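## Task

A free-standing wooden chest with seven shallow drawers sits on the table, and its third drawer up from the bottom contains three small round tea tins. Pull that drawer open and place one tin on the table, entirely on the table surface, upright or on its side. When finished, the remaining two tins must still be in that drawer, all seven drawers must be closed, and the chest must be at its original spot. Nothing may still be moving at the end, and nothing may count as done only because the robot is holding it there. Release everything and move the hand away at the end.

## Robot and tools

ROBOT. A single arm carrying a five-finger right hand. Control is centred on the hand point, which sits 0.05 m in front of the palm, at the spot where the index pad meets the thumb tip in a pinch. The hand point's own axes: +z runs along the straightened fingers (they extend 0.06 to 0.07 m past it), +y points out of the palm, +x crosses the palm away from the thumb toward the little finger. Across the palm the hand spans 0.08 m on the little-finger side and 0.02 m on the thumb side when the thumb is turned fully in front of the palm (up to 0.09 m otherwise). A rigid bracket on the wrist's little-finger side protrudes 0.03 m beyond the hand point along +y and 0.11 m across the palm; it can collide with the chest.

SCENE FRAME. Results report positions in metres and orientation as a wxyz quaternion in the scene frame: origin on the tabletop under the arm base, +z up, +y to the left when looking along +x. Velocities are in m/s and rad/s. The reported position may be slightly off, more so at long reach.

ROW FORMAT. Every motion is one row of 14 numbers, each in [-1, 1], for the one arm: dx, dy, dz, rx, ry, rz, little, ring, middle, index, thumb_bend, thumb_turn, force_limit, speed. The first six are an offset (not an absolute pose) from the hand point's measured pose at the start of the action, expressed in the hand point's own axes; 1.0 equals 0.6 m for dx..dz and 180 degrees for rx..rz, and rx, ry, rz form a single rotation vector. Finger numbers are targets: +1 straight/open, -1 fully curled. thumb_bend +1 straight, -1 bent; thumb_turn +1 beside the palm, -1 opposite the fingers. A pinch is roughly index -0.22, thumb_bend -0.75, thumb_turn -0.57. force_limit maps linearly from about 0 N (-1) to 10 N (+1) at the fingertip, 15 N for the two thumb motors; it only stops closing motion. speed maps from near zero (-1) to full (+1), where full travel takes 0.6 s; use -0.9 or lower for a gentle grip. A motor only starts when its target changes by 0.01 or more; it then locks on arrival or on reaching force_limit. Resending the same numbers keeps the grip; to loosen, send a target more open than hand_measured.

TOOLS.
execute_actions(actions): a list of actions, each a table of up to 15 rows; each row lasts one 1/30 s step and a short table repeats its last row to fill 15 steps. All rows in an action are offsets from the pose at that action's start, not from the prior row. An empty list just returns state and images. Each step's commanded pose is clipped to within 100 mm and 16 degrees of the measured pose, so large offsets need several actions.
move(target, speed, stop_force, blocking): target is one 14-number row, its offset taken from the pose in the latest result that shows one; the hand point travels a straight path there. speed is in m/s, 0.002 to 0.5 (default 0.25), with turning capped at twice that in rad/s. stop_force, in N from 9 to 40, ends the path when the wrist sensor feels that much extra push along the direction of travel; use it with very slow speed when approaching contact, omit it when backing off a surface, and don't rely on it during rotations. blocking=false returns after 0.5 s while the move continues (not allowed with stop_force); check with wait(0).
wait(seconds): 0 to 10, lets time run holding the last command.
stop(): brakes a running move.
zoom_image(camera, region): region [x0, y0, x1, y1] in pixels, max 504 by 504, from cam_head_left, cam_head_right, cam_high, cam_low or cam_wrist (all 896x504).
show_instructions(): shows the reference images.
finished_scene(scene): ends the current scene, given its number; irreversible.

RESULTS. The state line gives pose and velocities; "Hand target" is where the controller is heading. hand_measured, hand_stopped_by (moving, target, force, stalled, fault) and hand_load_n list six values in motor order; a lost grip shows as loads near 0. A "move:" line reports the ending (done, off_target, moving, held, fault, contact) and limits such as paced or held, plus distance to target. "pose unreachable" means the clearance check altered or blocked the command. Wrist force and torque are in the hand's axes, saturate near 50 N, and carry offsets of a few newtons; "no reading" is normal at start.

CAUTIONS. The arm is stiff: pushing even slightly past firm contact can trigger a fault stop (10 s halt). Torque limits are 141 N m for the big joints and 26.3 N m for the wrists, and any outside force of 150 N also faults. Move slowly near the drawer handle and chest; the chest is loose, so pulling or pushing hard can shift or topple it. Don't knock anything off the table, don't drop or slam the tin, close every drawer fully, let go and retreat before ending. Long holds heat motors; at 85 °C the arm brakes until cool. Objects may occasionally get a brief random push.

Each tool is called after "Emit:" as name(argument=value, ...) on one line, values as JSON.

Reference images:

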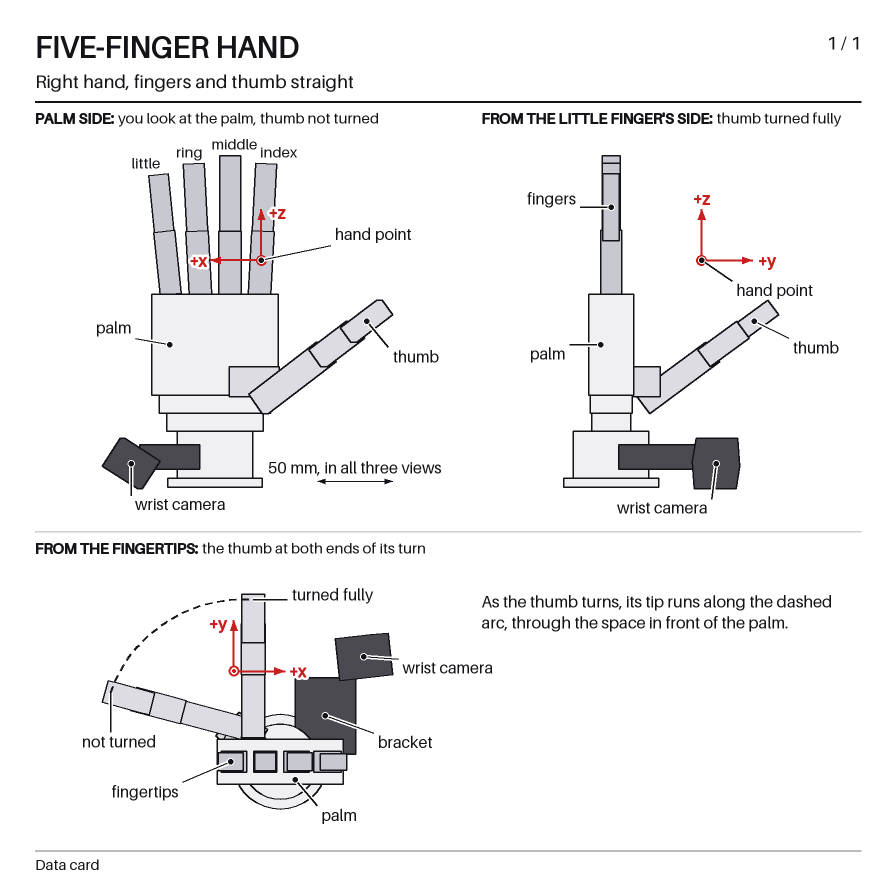

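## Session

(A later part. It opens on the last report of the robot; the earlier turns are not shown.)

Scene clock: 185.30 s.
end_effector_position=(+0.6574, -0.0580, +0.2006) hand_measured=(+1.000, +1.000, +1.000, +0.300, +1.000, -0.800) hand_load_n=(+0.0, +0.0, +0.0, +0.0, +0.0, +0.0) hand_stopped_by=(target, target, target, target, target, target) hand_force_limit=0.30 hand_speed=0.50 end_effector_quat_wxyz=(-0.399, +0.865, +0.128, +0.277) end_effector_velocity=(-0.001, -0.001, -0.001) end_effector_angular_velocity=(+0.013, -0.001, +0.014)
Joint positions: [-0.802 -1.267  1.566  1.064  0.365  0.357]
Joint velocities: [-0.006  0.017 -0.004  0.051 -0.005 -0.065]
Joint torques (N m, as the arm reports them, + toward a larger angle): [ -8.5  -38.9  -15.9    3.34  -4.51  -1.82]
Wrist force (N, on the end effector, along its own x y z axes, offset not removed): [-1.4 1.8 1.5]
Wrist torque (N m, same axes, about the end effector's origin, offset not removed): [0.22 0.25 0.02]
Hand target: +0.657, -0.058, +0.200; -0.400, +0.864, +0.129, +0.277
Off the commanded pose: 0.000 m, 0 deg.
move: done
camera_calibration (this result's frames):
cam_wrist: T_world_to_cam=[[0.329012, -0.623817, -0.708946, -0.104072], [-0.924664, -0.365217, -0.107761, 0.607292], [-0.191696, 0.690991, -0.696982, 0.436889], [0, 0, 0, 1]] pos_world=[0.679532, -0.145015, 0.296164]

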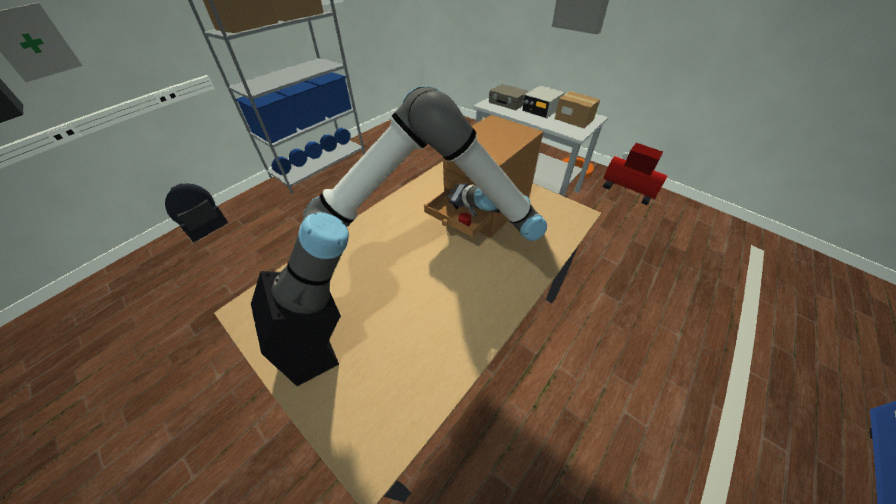

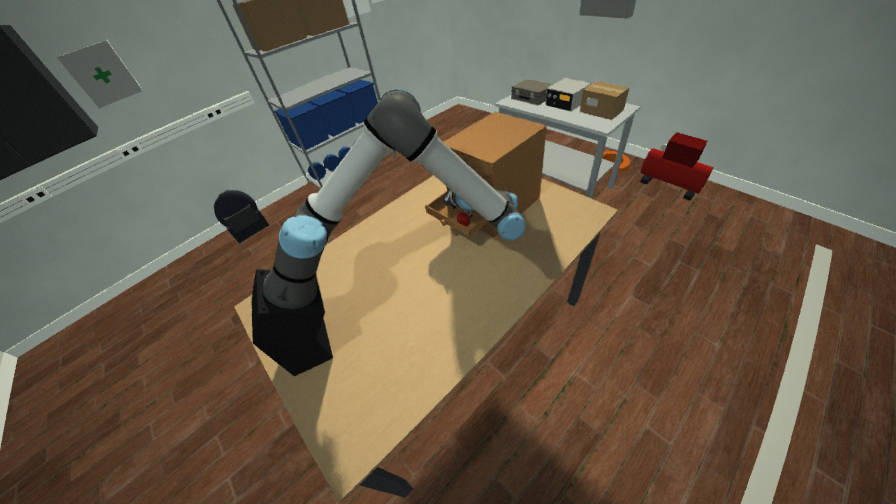

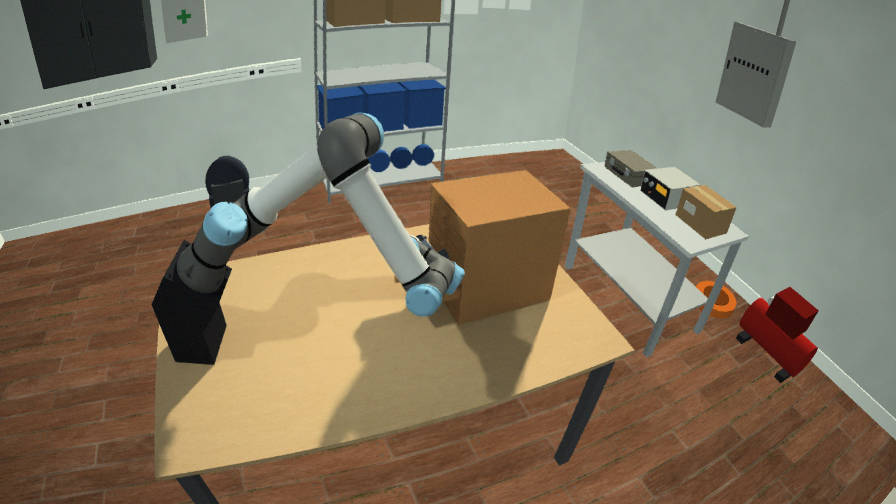

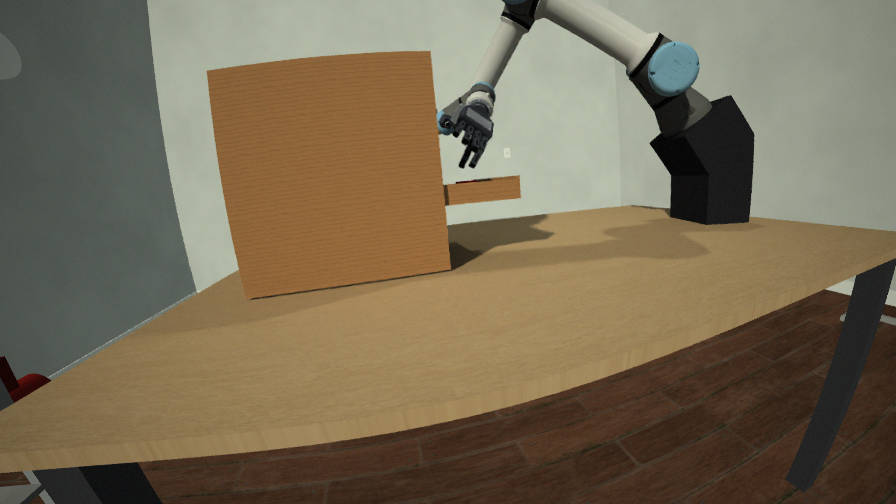

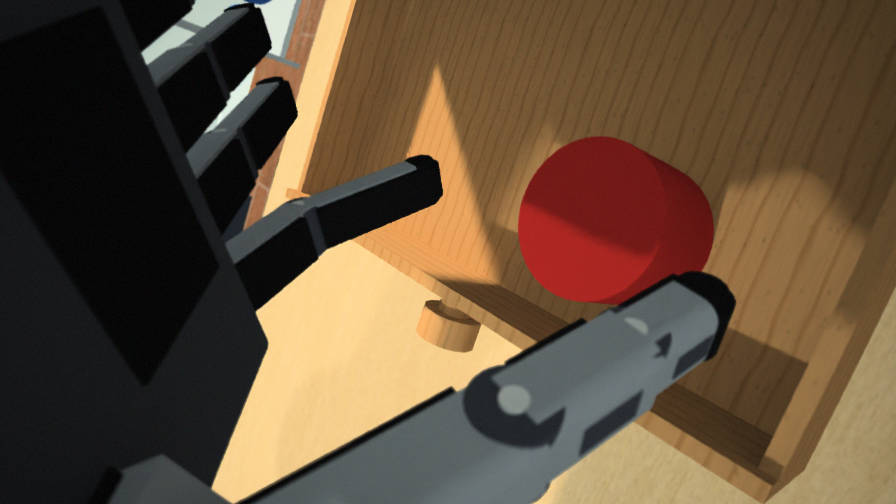

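Emit:
move(target=[-0.024,0.026,0.022,0,0,0,1,1,1,0.3,1,-0.8,0.3,0.5], speed=0.02, stop_force=9)

Scene clock: 189.17 s.
end_effector_position=(+0.6575, -0.0581, +0.1758) hand_measured=(+1.000, +1.000, +1.000, +0.300, +1.000, -0.800) hand_load_n=(+0.0, +0.0, +0.0, +0.0, +0.0, +0.0) hand_stopped_by=(target, target, target, target, target, target) hand_force_limit=0.30 hand_speed=0.50 end_effector_quat_wxyz=(-0.399, +0.865, +0.128, +0.277) end_effector_velocity=(+0.000, +0.000, -0.003) end_effector_angular_velocity=(-0.001, -0.002, +0.000)
Joint positions: [-0.789 -1.222  1.549  1.004  0.368  0.392]
Joint velocities: [ 0.002  0.004 -0.002 -0.01   0.     0.005]
Joint torques (N m, as the arm reports them, + toward a larger angle): [ 12.99 -38.03 -15.98   0.88   1.6    1.47]
Wrist force (N, on the end effector, along its own x y z axes, offset not removed): [-2.9 2.9 1.4]
Wrist torque (N m, same axes, about the end effector's origin, offset not removed): [0.43 0.42 0.04]
Hand target: +0.657, -0.058, +0.176; -0.399, +0.865, +0.128, +0.277
Off the commanded pose: 0.000 m, 0 deg.
move: done
camera_calibration (this result's frames):
cam_wrist: T_world_to_cam=[[0.329065, -0.623729, -0.708998, -0.121704], [-0.92463, -0.365298, -0.107781, 0.604648], [-0.191769, 0.691028, -0.696925, 0.419772], [0, 0, 0, 1]] pos_world=[0.679624, -0.145107, 0.271431]

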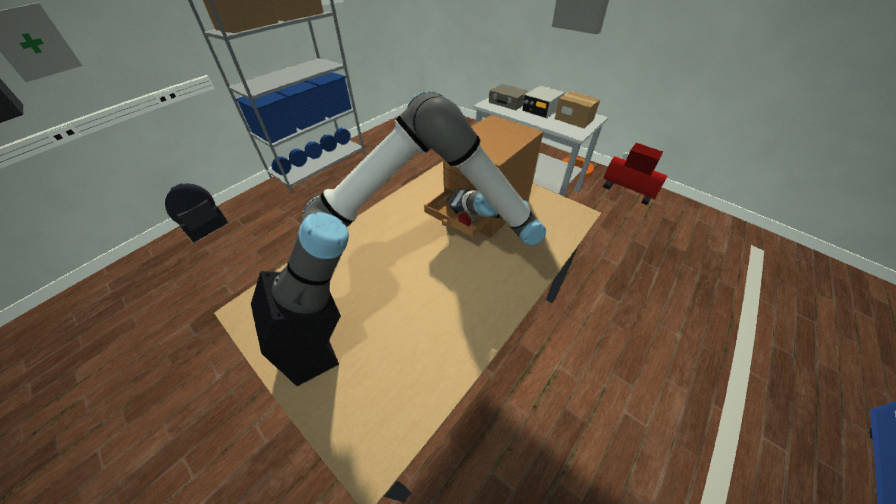

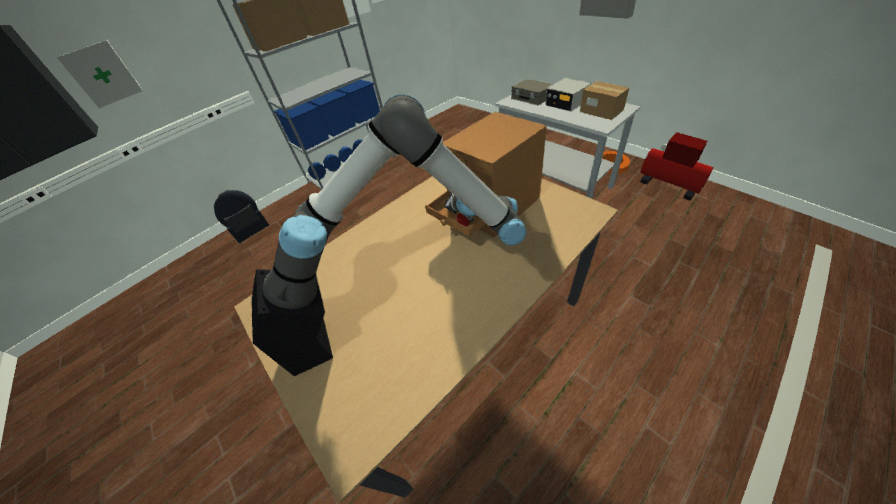

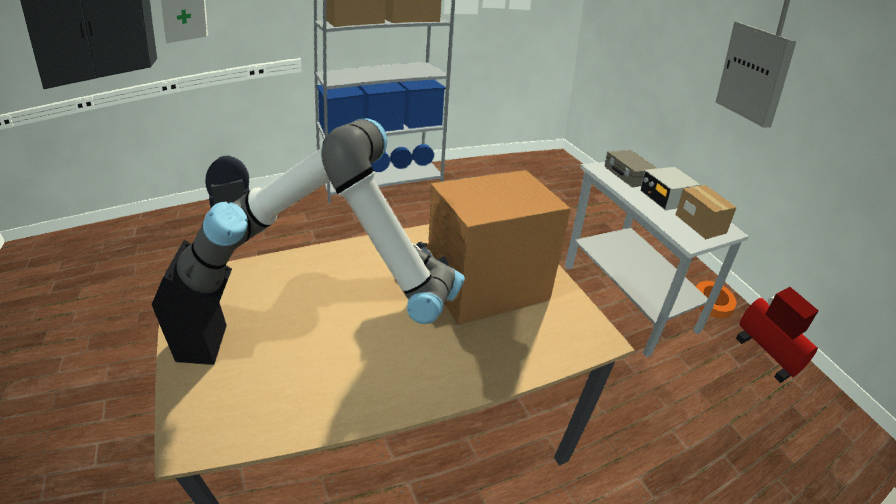

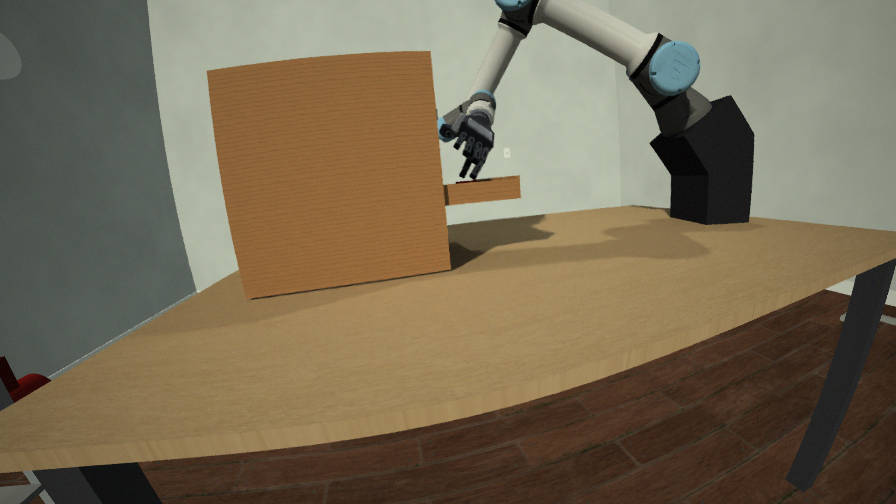

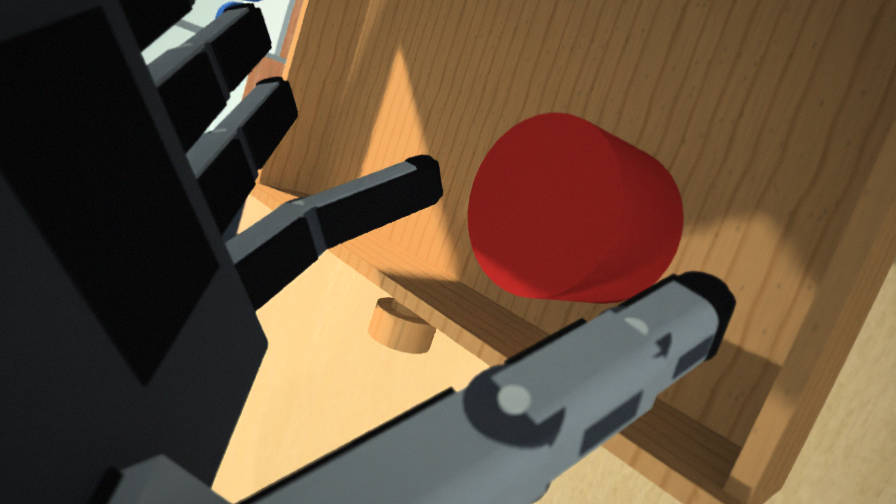

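Emit:
move(target=[-0.019,0.021,0.018,0,0,0,1,1,1,0.3,1,-0.8,0.3,0.5], speed=0.01, stop_force=9)

Emit:
zoom_image(camera="cam_low", region=[400,80,600,220])

Scene clock: 195.33 s.
end_effector_position=(+0.6578, -0.0581, +0.1560) hand_measured=(+1.000, +1.000, +1.000, +0.300, +1.000, -0.800) hand_load_n=(+0.0, +0.0, +0.0, +0.0, +0.0, +0.0) hand_stopped_by=(target, target, target, target, target, target) hand_force_limit=0.30 hand_speed=0.50 end_effector_quat_wxyz=(-0.399, +0.865, +0.128, +0.277) end_effector_velocity=(-0.000, +0.000, -0.003) end_effector_angular_velocity=(+0.000, +0.001, +0.000)
Joint positions: [-0.778 -1.185  1.533  0.958  0.371  0.419]
Joint velocities: [ 0.002  0.006 -0.002 -0.007  0.001  0.004]
Joint torques (N m, as the arm reports them, + toward a larger angle): [ 12.27 -38.52 -14.21   0.78   1.52   0.89]
Wrist force (N, on the end effector, along its own x y z axes, offset not removed): [-3.4 1.6 1.0]
Wrist torque (N m, same axes, about the end effector's origin, offset not removed): [0.28 0.45 -0.09]
Hand target: +0.658, -0.058, +0.156; -0.399, +0.865, +0.128, +0.277
Off the commanded pose: 0.000 m, 0 deg.
move: done
camera_calibration (this result's frames):
cam_wrist: T_world_to_cam=[[0.329087, -0.623687, -0.709025, -0.135833], [-0.924614, -0.365339, -0.107784, 0.602795], [-0.191811, 0.691044, -0.696898, 0.406023], [0, 0, 0, 1]] pos_world=[0.679933, -0.145073, 0.25162]

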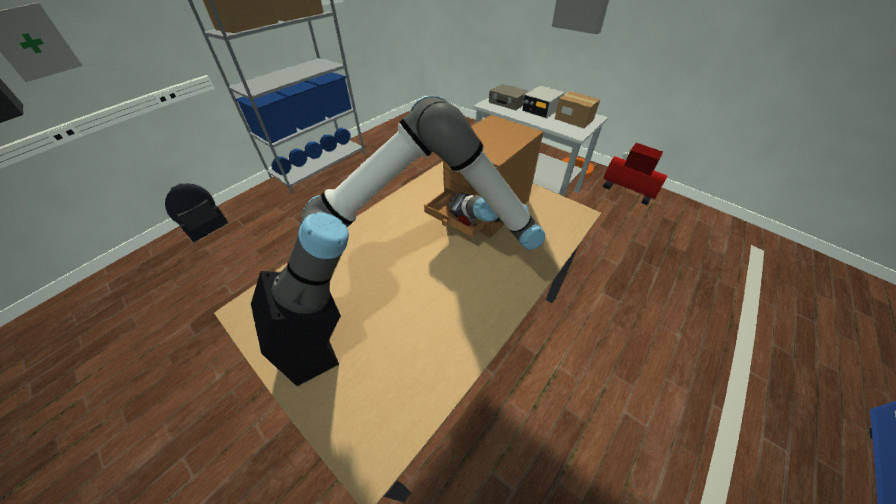

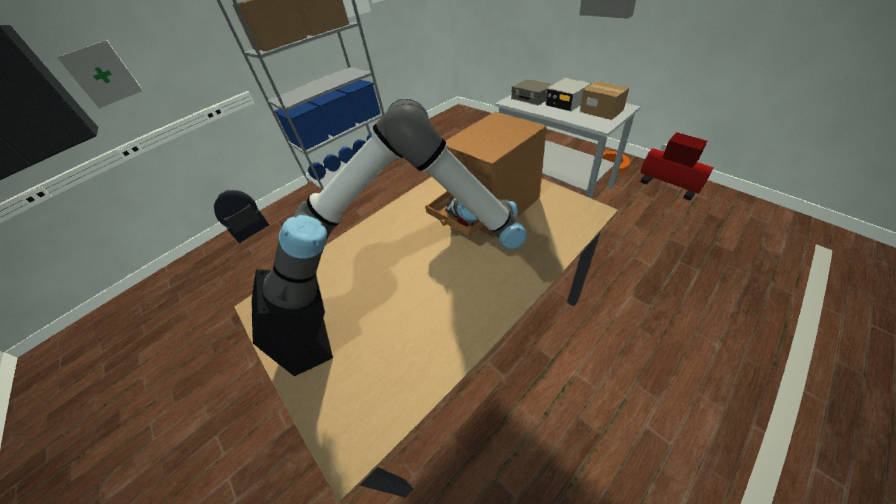

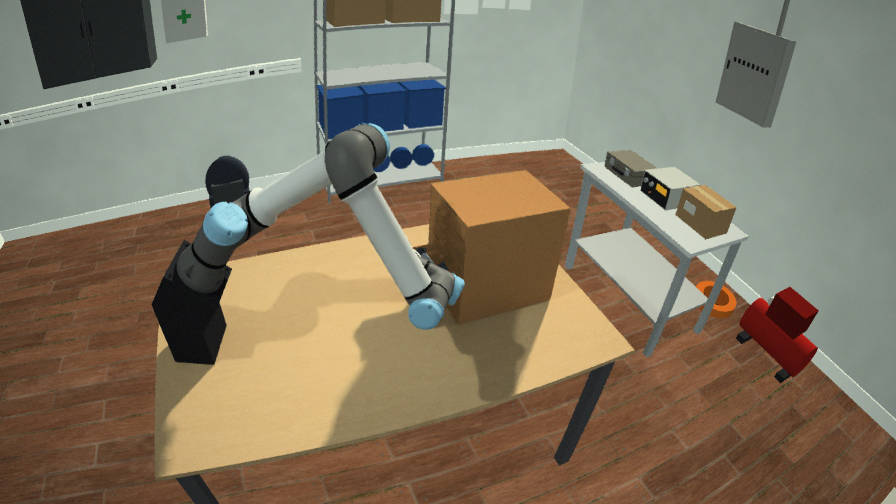

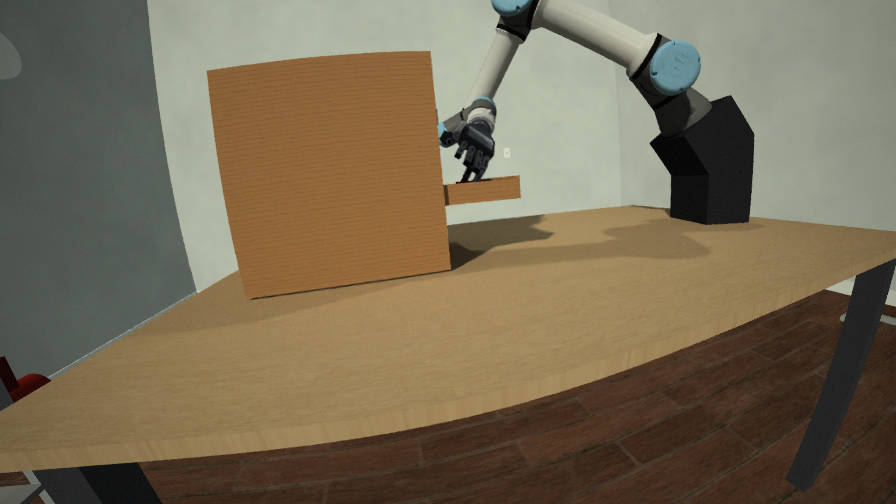

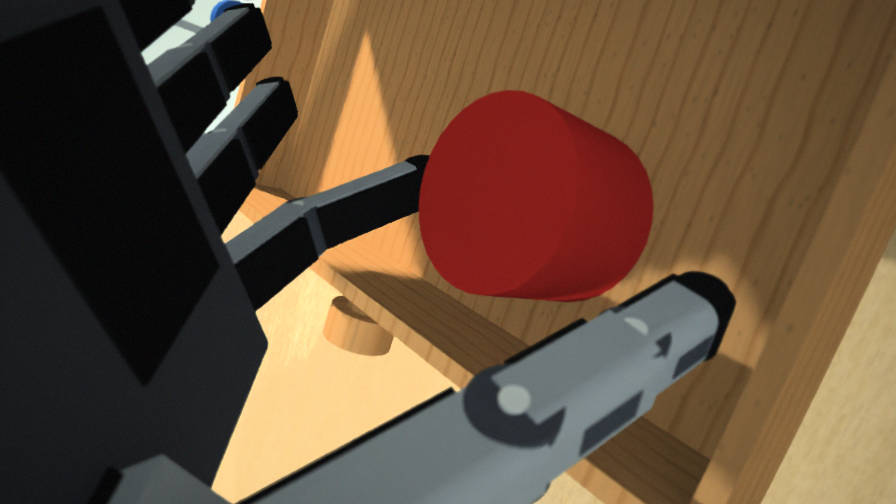

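Region (400, 80, 600, 220) of cam_low's 896x504 image, scaled by 2.520, with more detail than that image has; it fills the top 353 rows of this view, and the rest is white.

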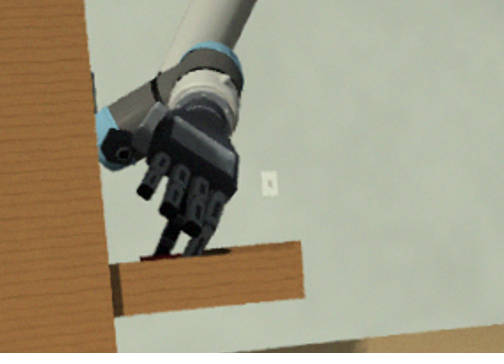

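Emit:
move(target=[-0.005,0.005,0.0045,0,0,0,1,1,1,0.3,1,-0.8,0.3,0.5], speed=0.005, stop_force=9)

Emit:
execute_actions(actions=[[[0,0,0,0,0,0,1,1,1,0.3,0.3,-0.8,0.0,-0.5]],[[0,0,0,0,0,0,1,1,1,0.3,0.3,-0.8,0.0,-0.5]]])

Scene clock: 198.63 s.
end_effector_position=(+0.6577, -0.0580, +0.1512) hand_measured=(+1.000, +1.000, +1.000, +0.300, +1.000, -0.800) hand_load_n=(+0.0, +0.0, +0.0, +0.0, +0.0, +0.0) hand_stopped_by=(target, target, target, target, target, target) hand_force_limit=0.30 hand_speed=0.50 end_effector_quat_wxyz=(-0.399, +0.865, +0.128, +0.277) end_effector_velocity=(-0.000, -0.000, -0.001) end_effector_angular_velocity=(-0.000, +0.000, -0.001)
Joint positions: [-0.776 -1.176  1.529  0.946  0.372  0.426]
Joint velocities: [ 0.     0.002 -0.001 -0.004  0.     0.002]
Joint torques (N m, as the arm reports them, + toward a larger angle): [ 13.86 -38.69 -15.08   0.6    1.55   1.14]
Wrist force (N, on the end effector, along its own x y z axes, offset not removed): [-0.7 1.4 1.3]
Wrist torque (N m, same axes, about the end effector's origin, offset not removed): [0.22 0.05 0.11]
Hand target: +0.658, -0.058, +0.151; -0.399, +0.865, +0.128, +0.277
Off the commanded pose: 0.000 m, 0 deg.
move: done
camera_calibration (this result's frames):
cam_wrist: T_world_to_cam=[[0.329095, -0.623672, -0.709034, -0.139186], [-0.924608, -0.365353, -0.107785, 0.602204], [-0.191825, 0.69105, -0.696888, 0.402549], [0, 0, 0, 1]] pos_world=[0.679827, -0.144971, 0.246753]

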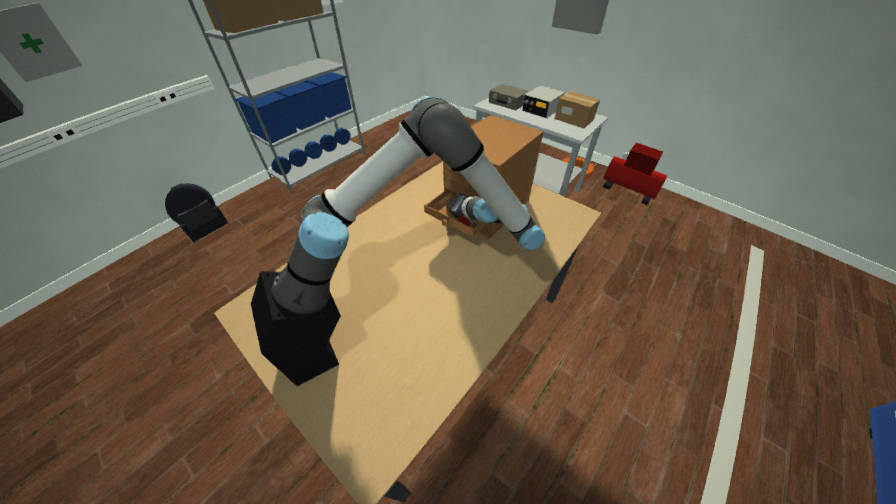

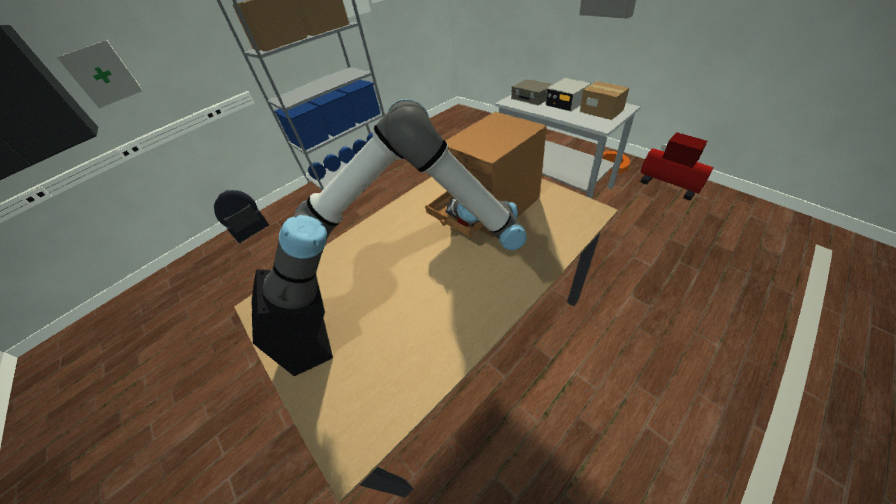

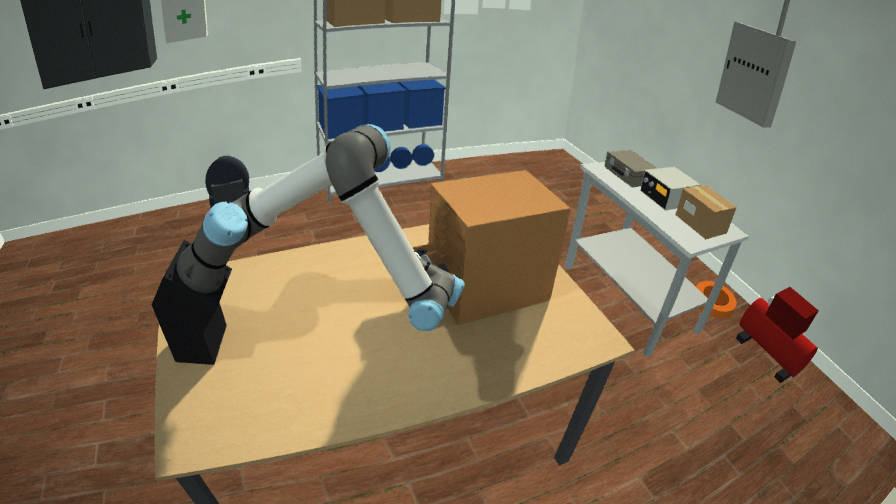

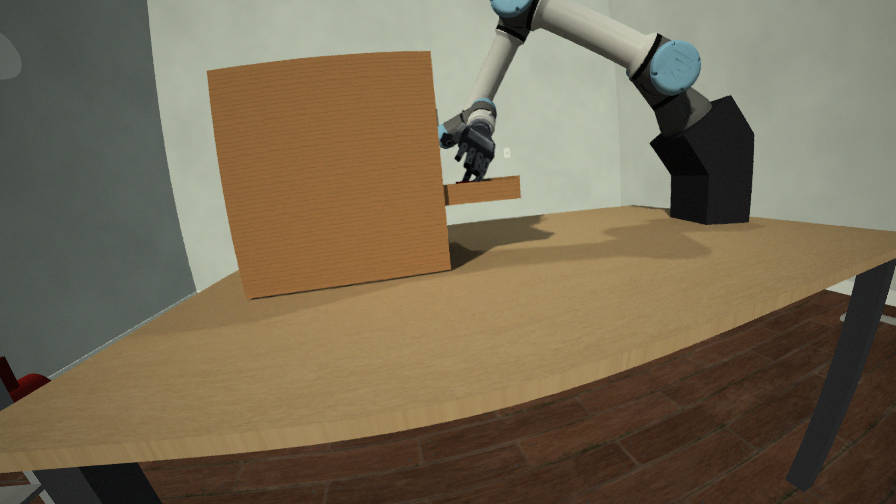

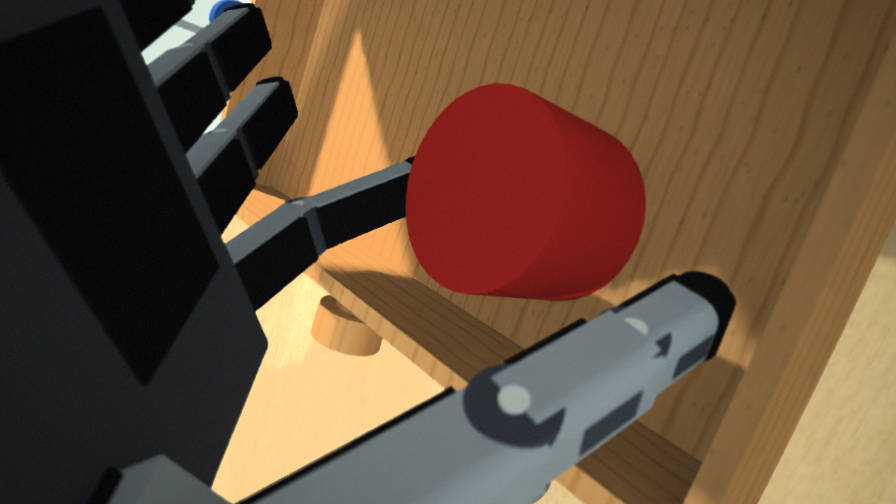

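Scene clock: 199.63 s.
end_effector_position=(+0.6577, -0.0579, +0.1511) hand_measured=(+1.000, +1.000, +1.000, +0.300, +0.528, -0.800) hand_load_n=(+0.0, +0.0, +0.0, +0.0, +0.0, +0.0) hand_stopped_by=(target, target, target, target, moving, target) hand_force_limit=0.00 hand_speed=-0.50 end_effector_quat_wxyz=(-0.399, +0.865, +0.128, +0.277) end_effector_velocity=(+0.000, +0.000, +0.000) end_effector_angular_velocity=(-0.000, -0.001, +0.001)
Joint positions: [-0.776 -1.176  1.529  0.946  0.372  0.426]
Joint velocities: [ 0.001 -0.     0.    -0.001  0.    -0.   ]
Joint torques (N m, as the arm reports them, + toward a larger angle): [ 10.58 -46.44  -8.83   2.98   1.01  -1.49]
Wrist force (N, on the end effector, along its own x y z axes, offset not removed): [-0.8 -0.4 -0.4]
Wrist torque (N m, same axes, about the end effector's origin, offset not removed): [0.05 0.18 -0.03]
Hand target: +0.658, -0.058, +0.151; -0.399, +0.865, +0.128, +0.277
Off the commanded pose: 0.000 m, 0 deg.
camera_calibration (this result's frames):
cam_wrist: T_world_to_cam=[[0.329013, -0.623632, -0.709108, -0.139139], [-0.924626, -0.365326, -0.10772, 0.602198], [-0.191878, 0.691101, -0.696823, 0.402536], [0, 0, 0, 1]] pos_world=[0.679824, -0.144966, 0.246701]

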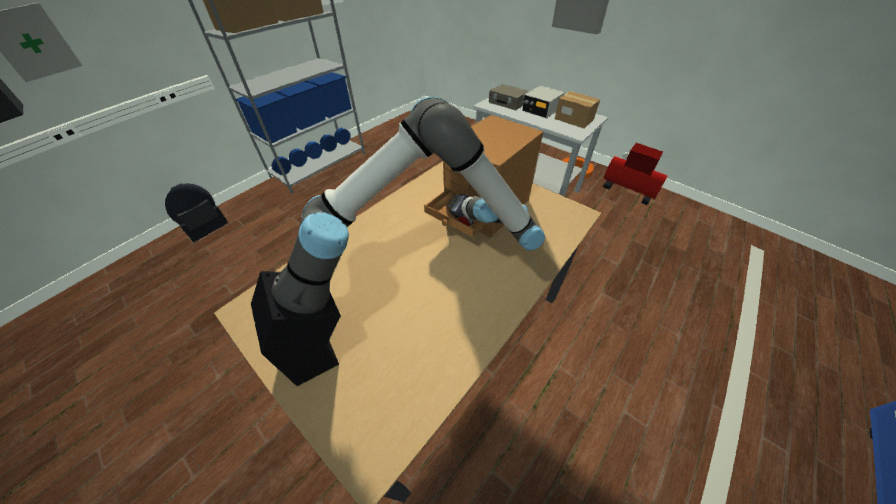

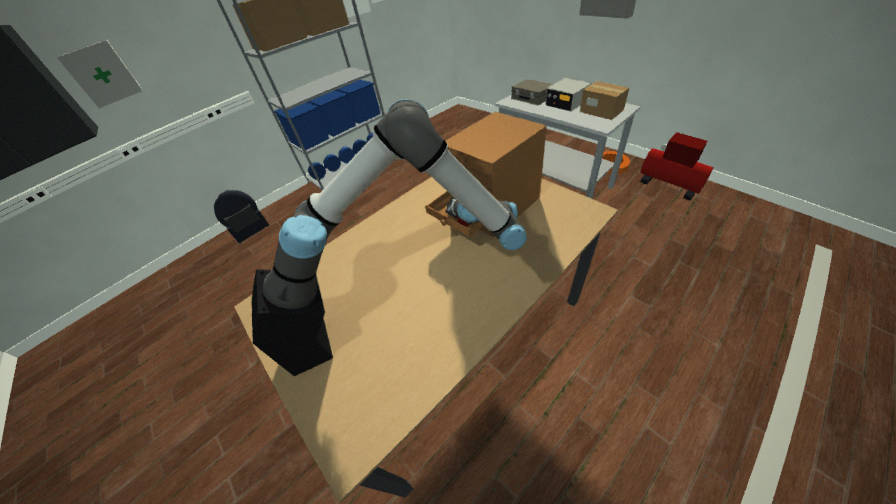

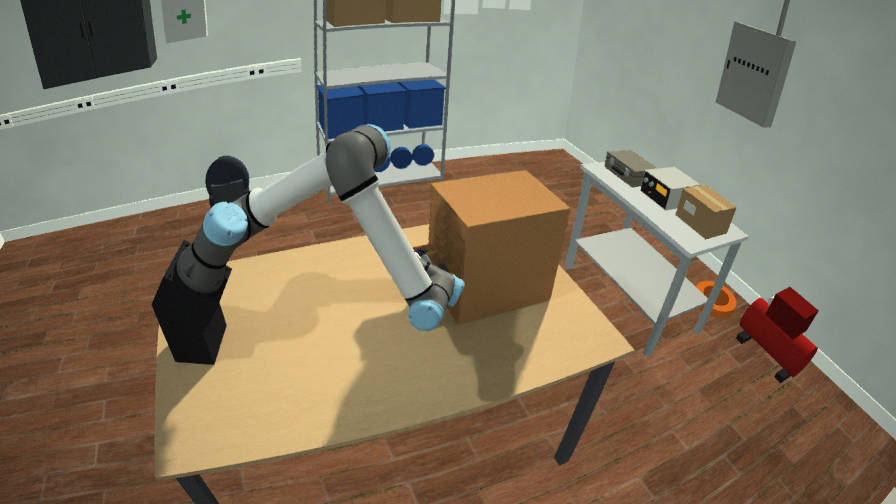

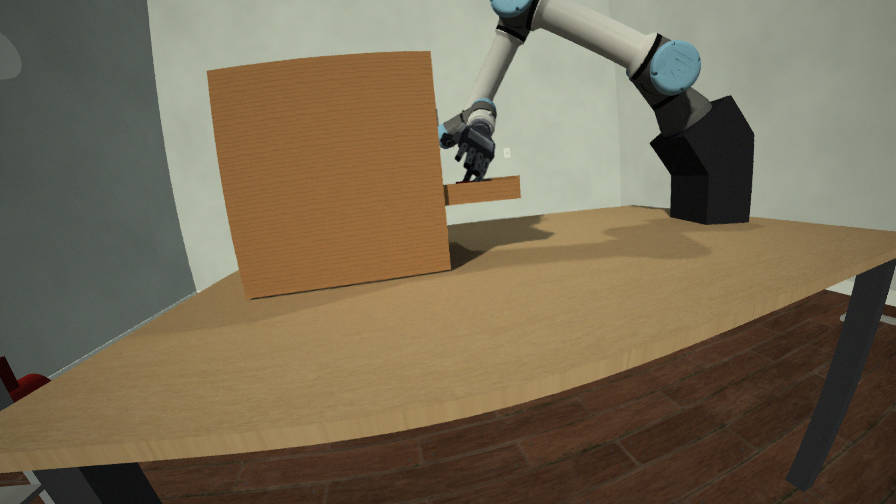

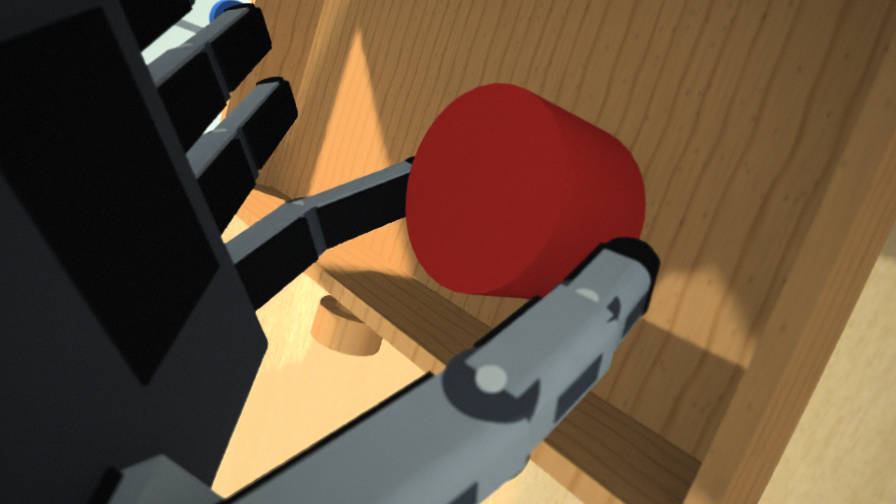

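Emit:
execute_actions(actions=[[[0,0,0,0,0,0,1,1,1,0.3,0.5,-1,0.2,-0.3]],[[0,0,0,0,0,0,1,1,1,-0.3,-0.3,-1,0.2,-0.7]],[[0,0,0,0,0,0,1,1,1,-0.3,-0.3,-1,0.2,-0.7]],[[0,0,0,0,0,0,1,1,1,-0.3,-0.3,-1,0.2,-0.7]],[[0,0,0,0,0,0,1,1,1,-0.3,-0.3,-1,0.2,-0.7]]])

Scene clock: 203.70 s.
end_effector_position=(+0.6577, -0.0579, +0.1511) hand_measured=(+1.000, +1.000, +1.000, +0.120, +0.356, -1.000) hand_load_n=(+0.0, +0.0, +0.0, +9.5, +9.0, -1.0) hand_stopped_by=(target, target, target, force, force, target) hand_force_limit=0.20 hand_speed=-0.70 end_effector_quat_wxyz=(-0.399, +0.865, +0.128, +0.277) end_effector_velocity=(-0.000, +0.000, -0.000) end_effector_angular_velocity=(-0.001, +0.001, +0.000)
Joint positions: [-0.776 -1.176  1.529  0.946  0.372  0.426]
Joint velocities: [ 0.     0.     0.001 -0.001  0.001  0.   ]
Joint torques (N m, as the arm reports them, + toward a larger angle): [ 10.2  -46.07  -9.07   2.31   1.09   1.01]
Wrist force (N, on the end effector, along its own x y z axes, offset not removed): [-3.1 3.1 1.5]
Wrist torque (N m, same axes, about the end effector's origin, offset not removed): [0.46 0.39 0.01]
Hand target: +0.658, -0.058, +0.151; -0.399, +0.865, +0.128, +0.277
Off the commanded pose: 0.000 m, 0 deg.
camera_calibration (this result's frames):
cam_wrist: T_world_to_cam=[[0.329013, -0.623632, -0.709107, -0.139139], [-0.924626, -0.365326, -0.10772, 0.602197], [-0.191878, 0.691101, -0.696823, 0.402536], [0, 0, 0, 1]] pos_world=[0.679824, -0.144966, 0.246701]

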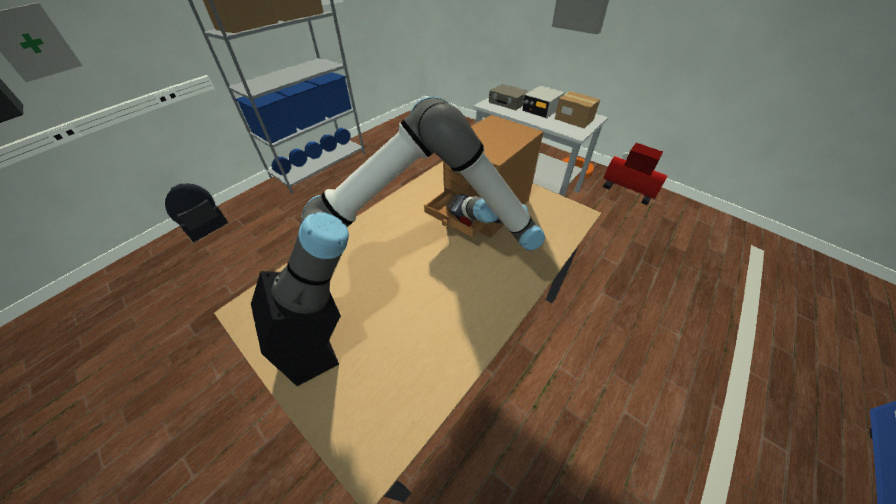

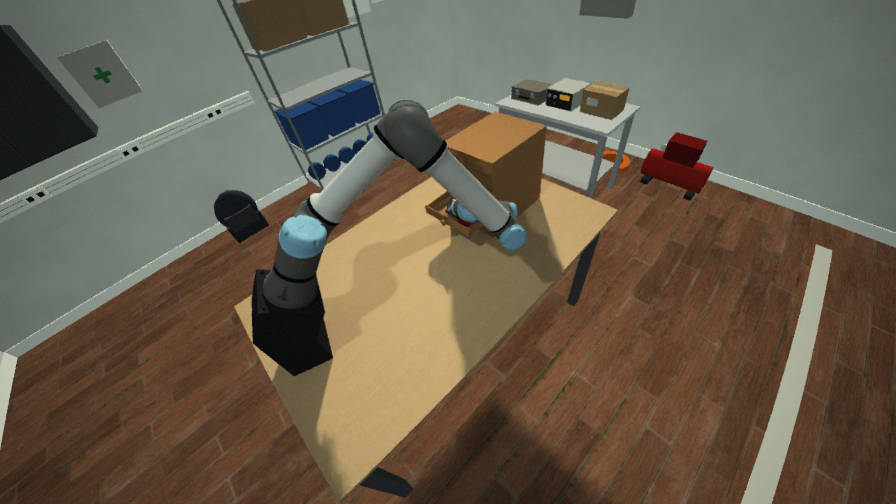

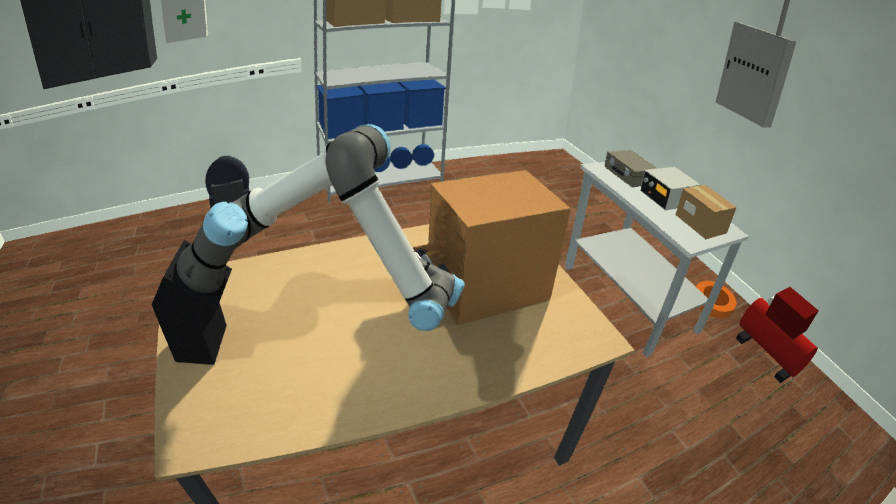

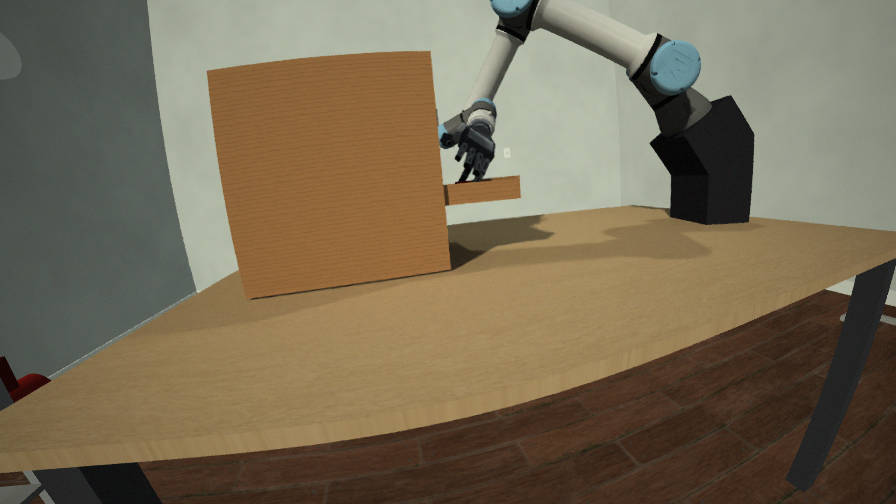

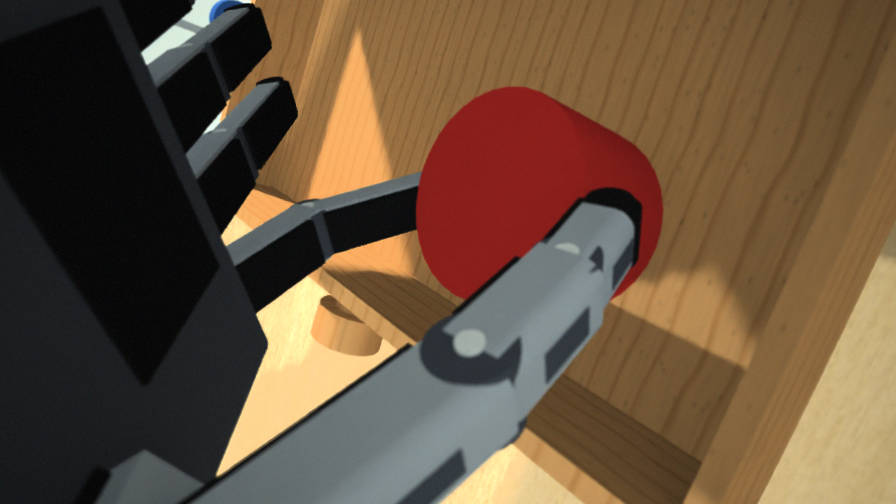

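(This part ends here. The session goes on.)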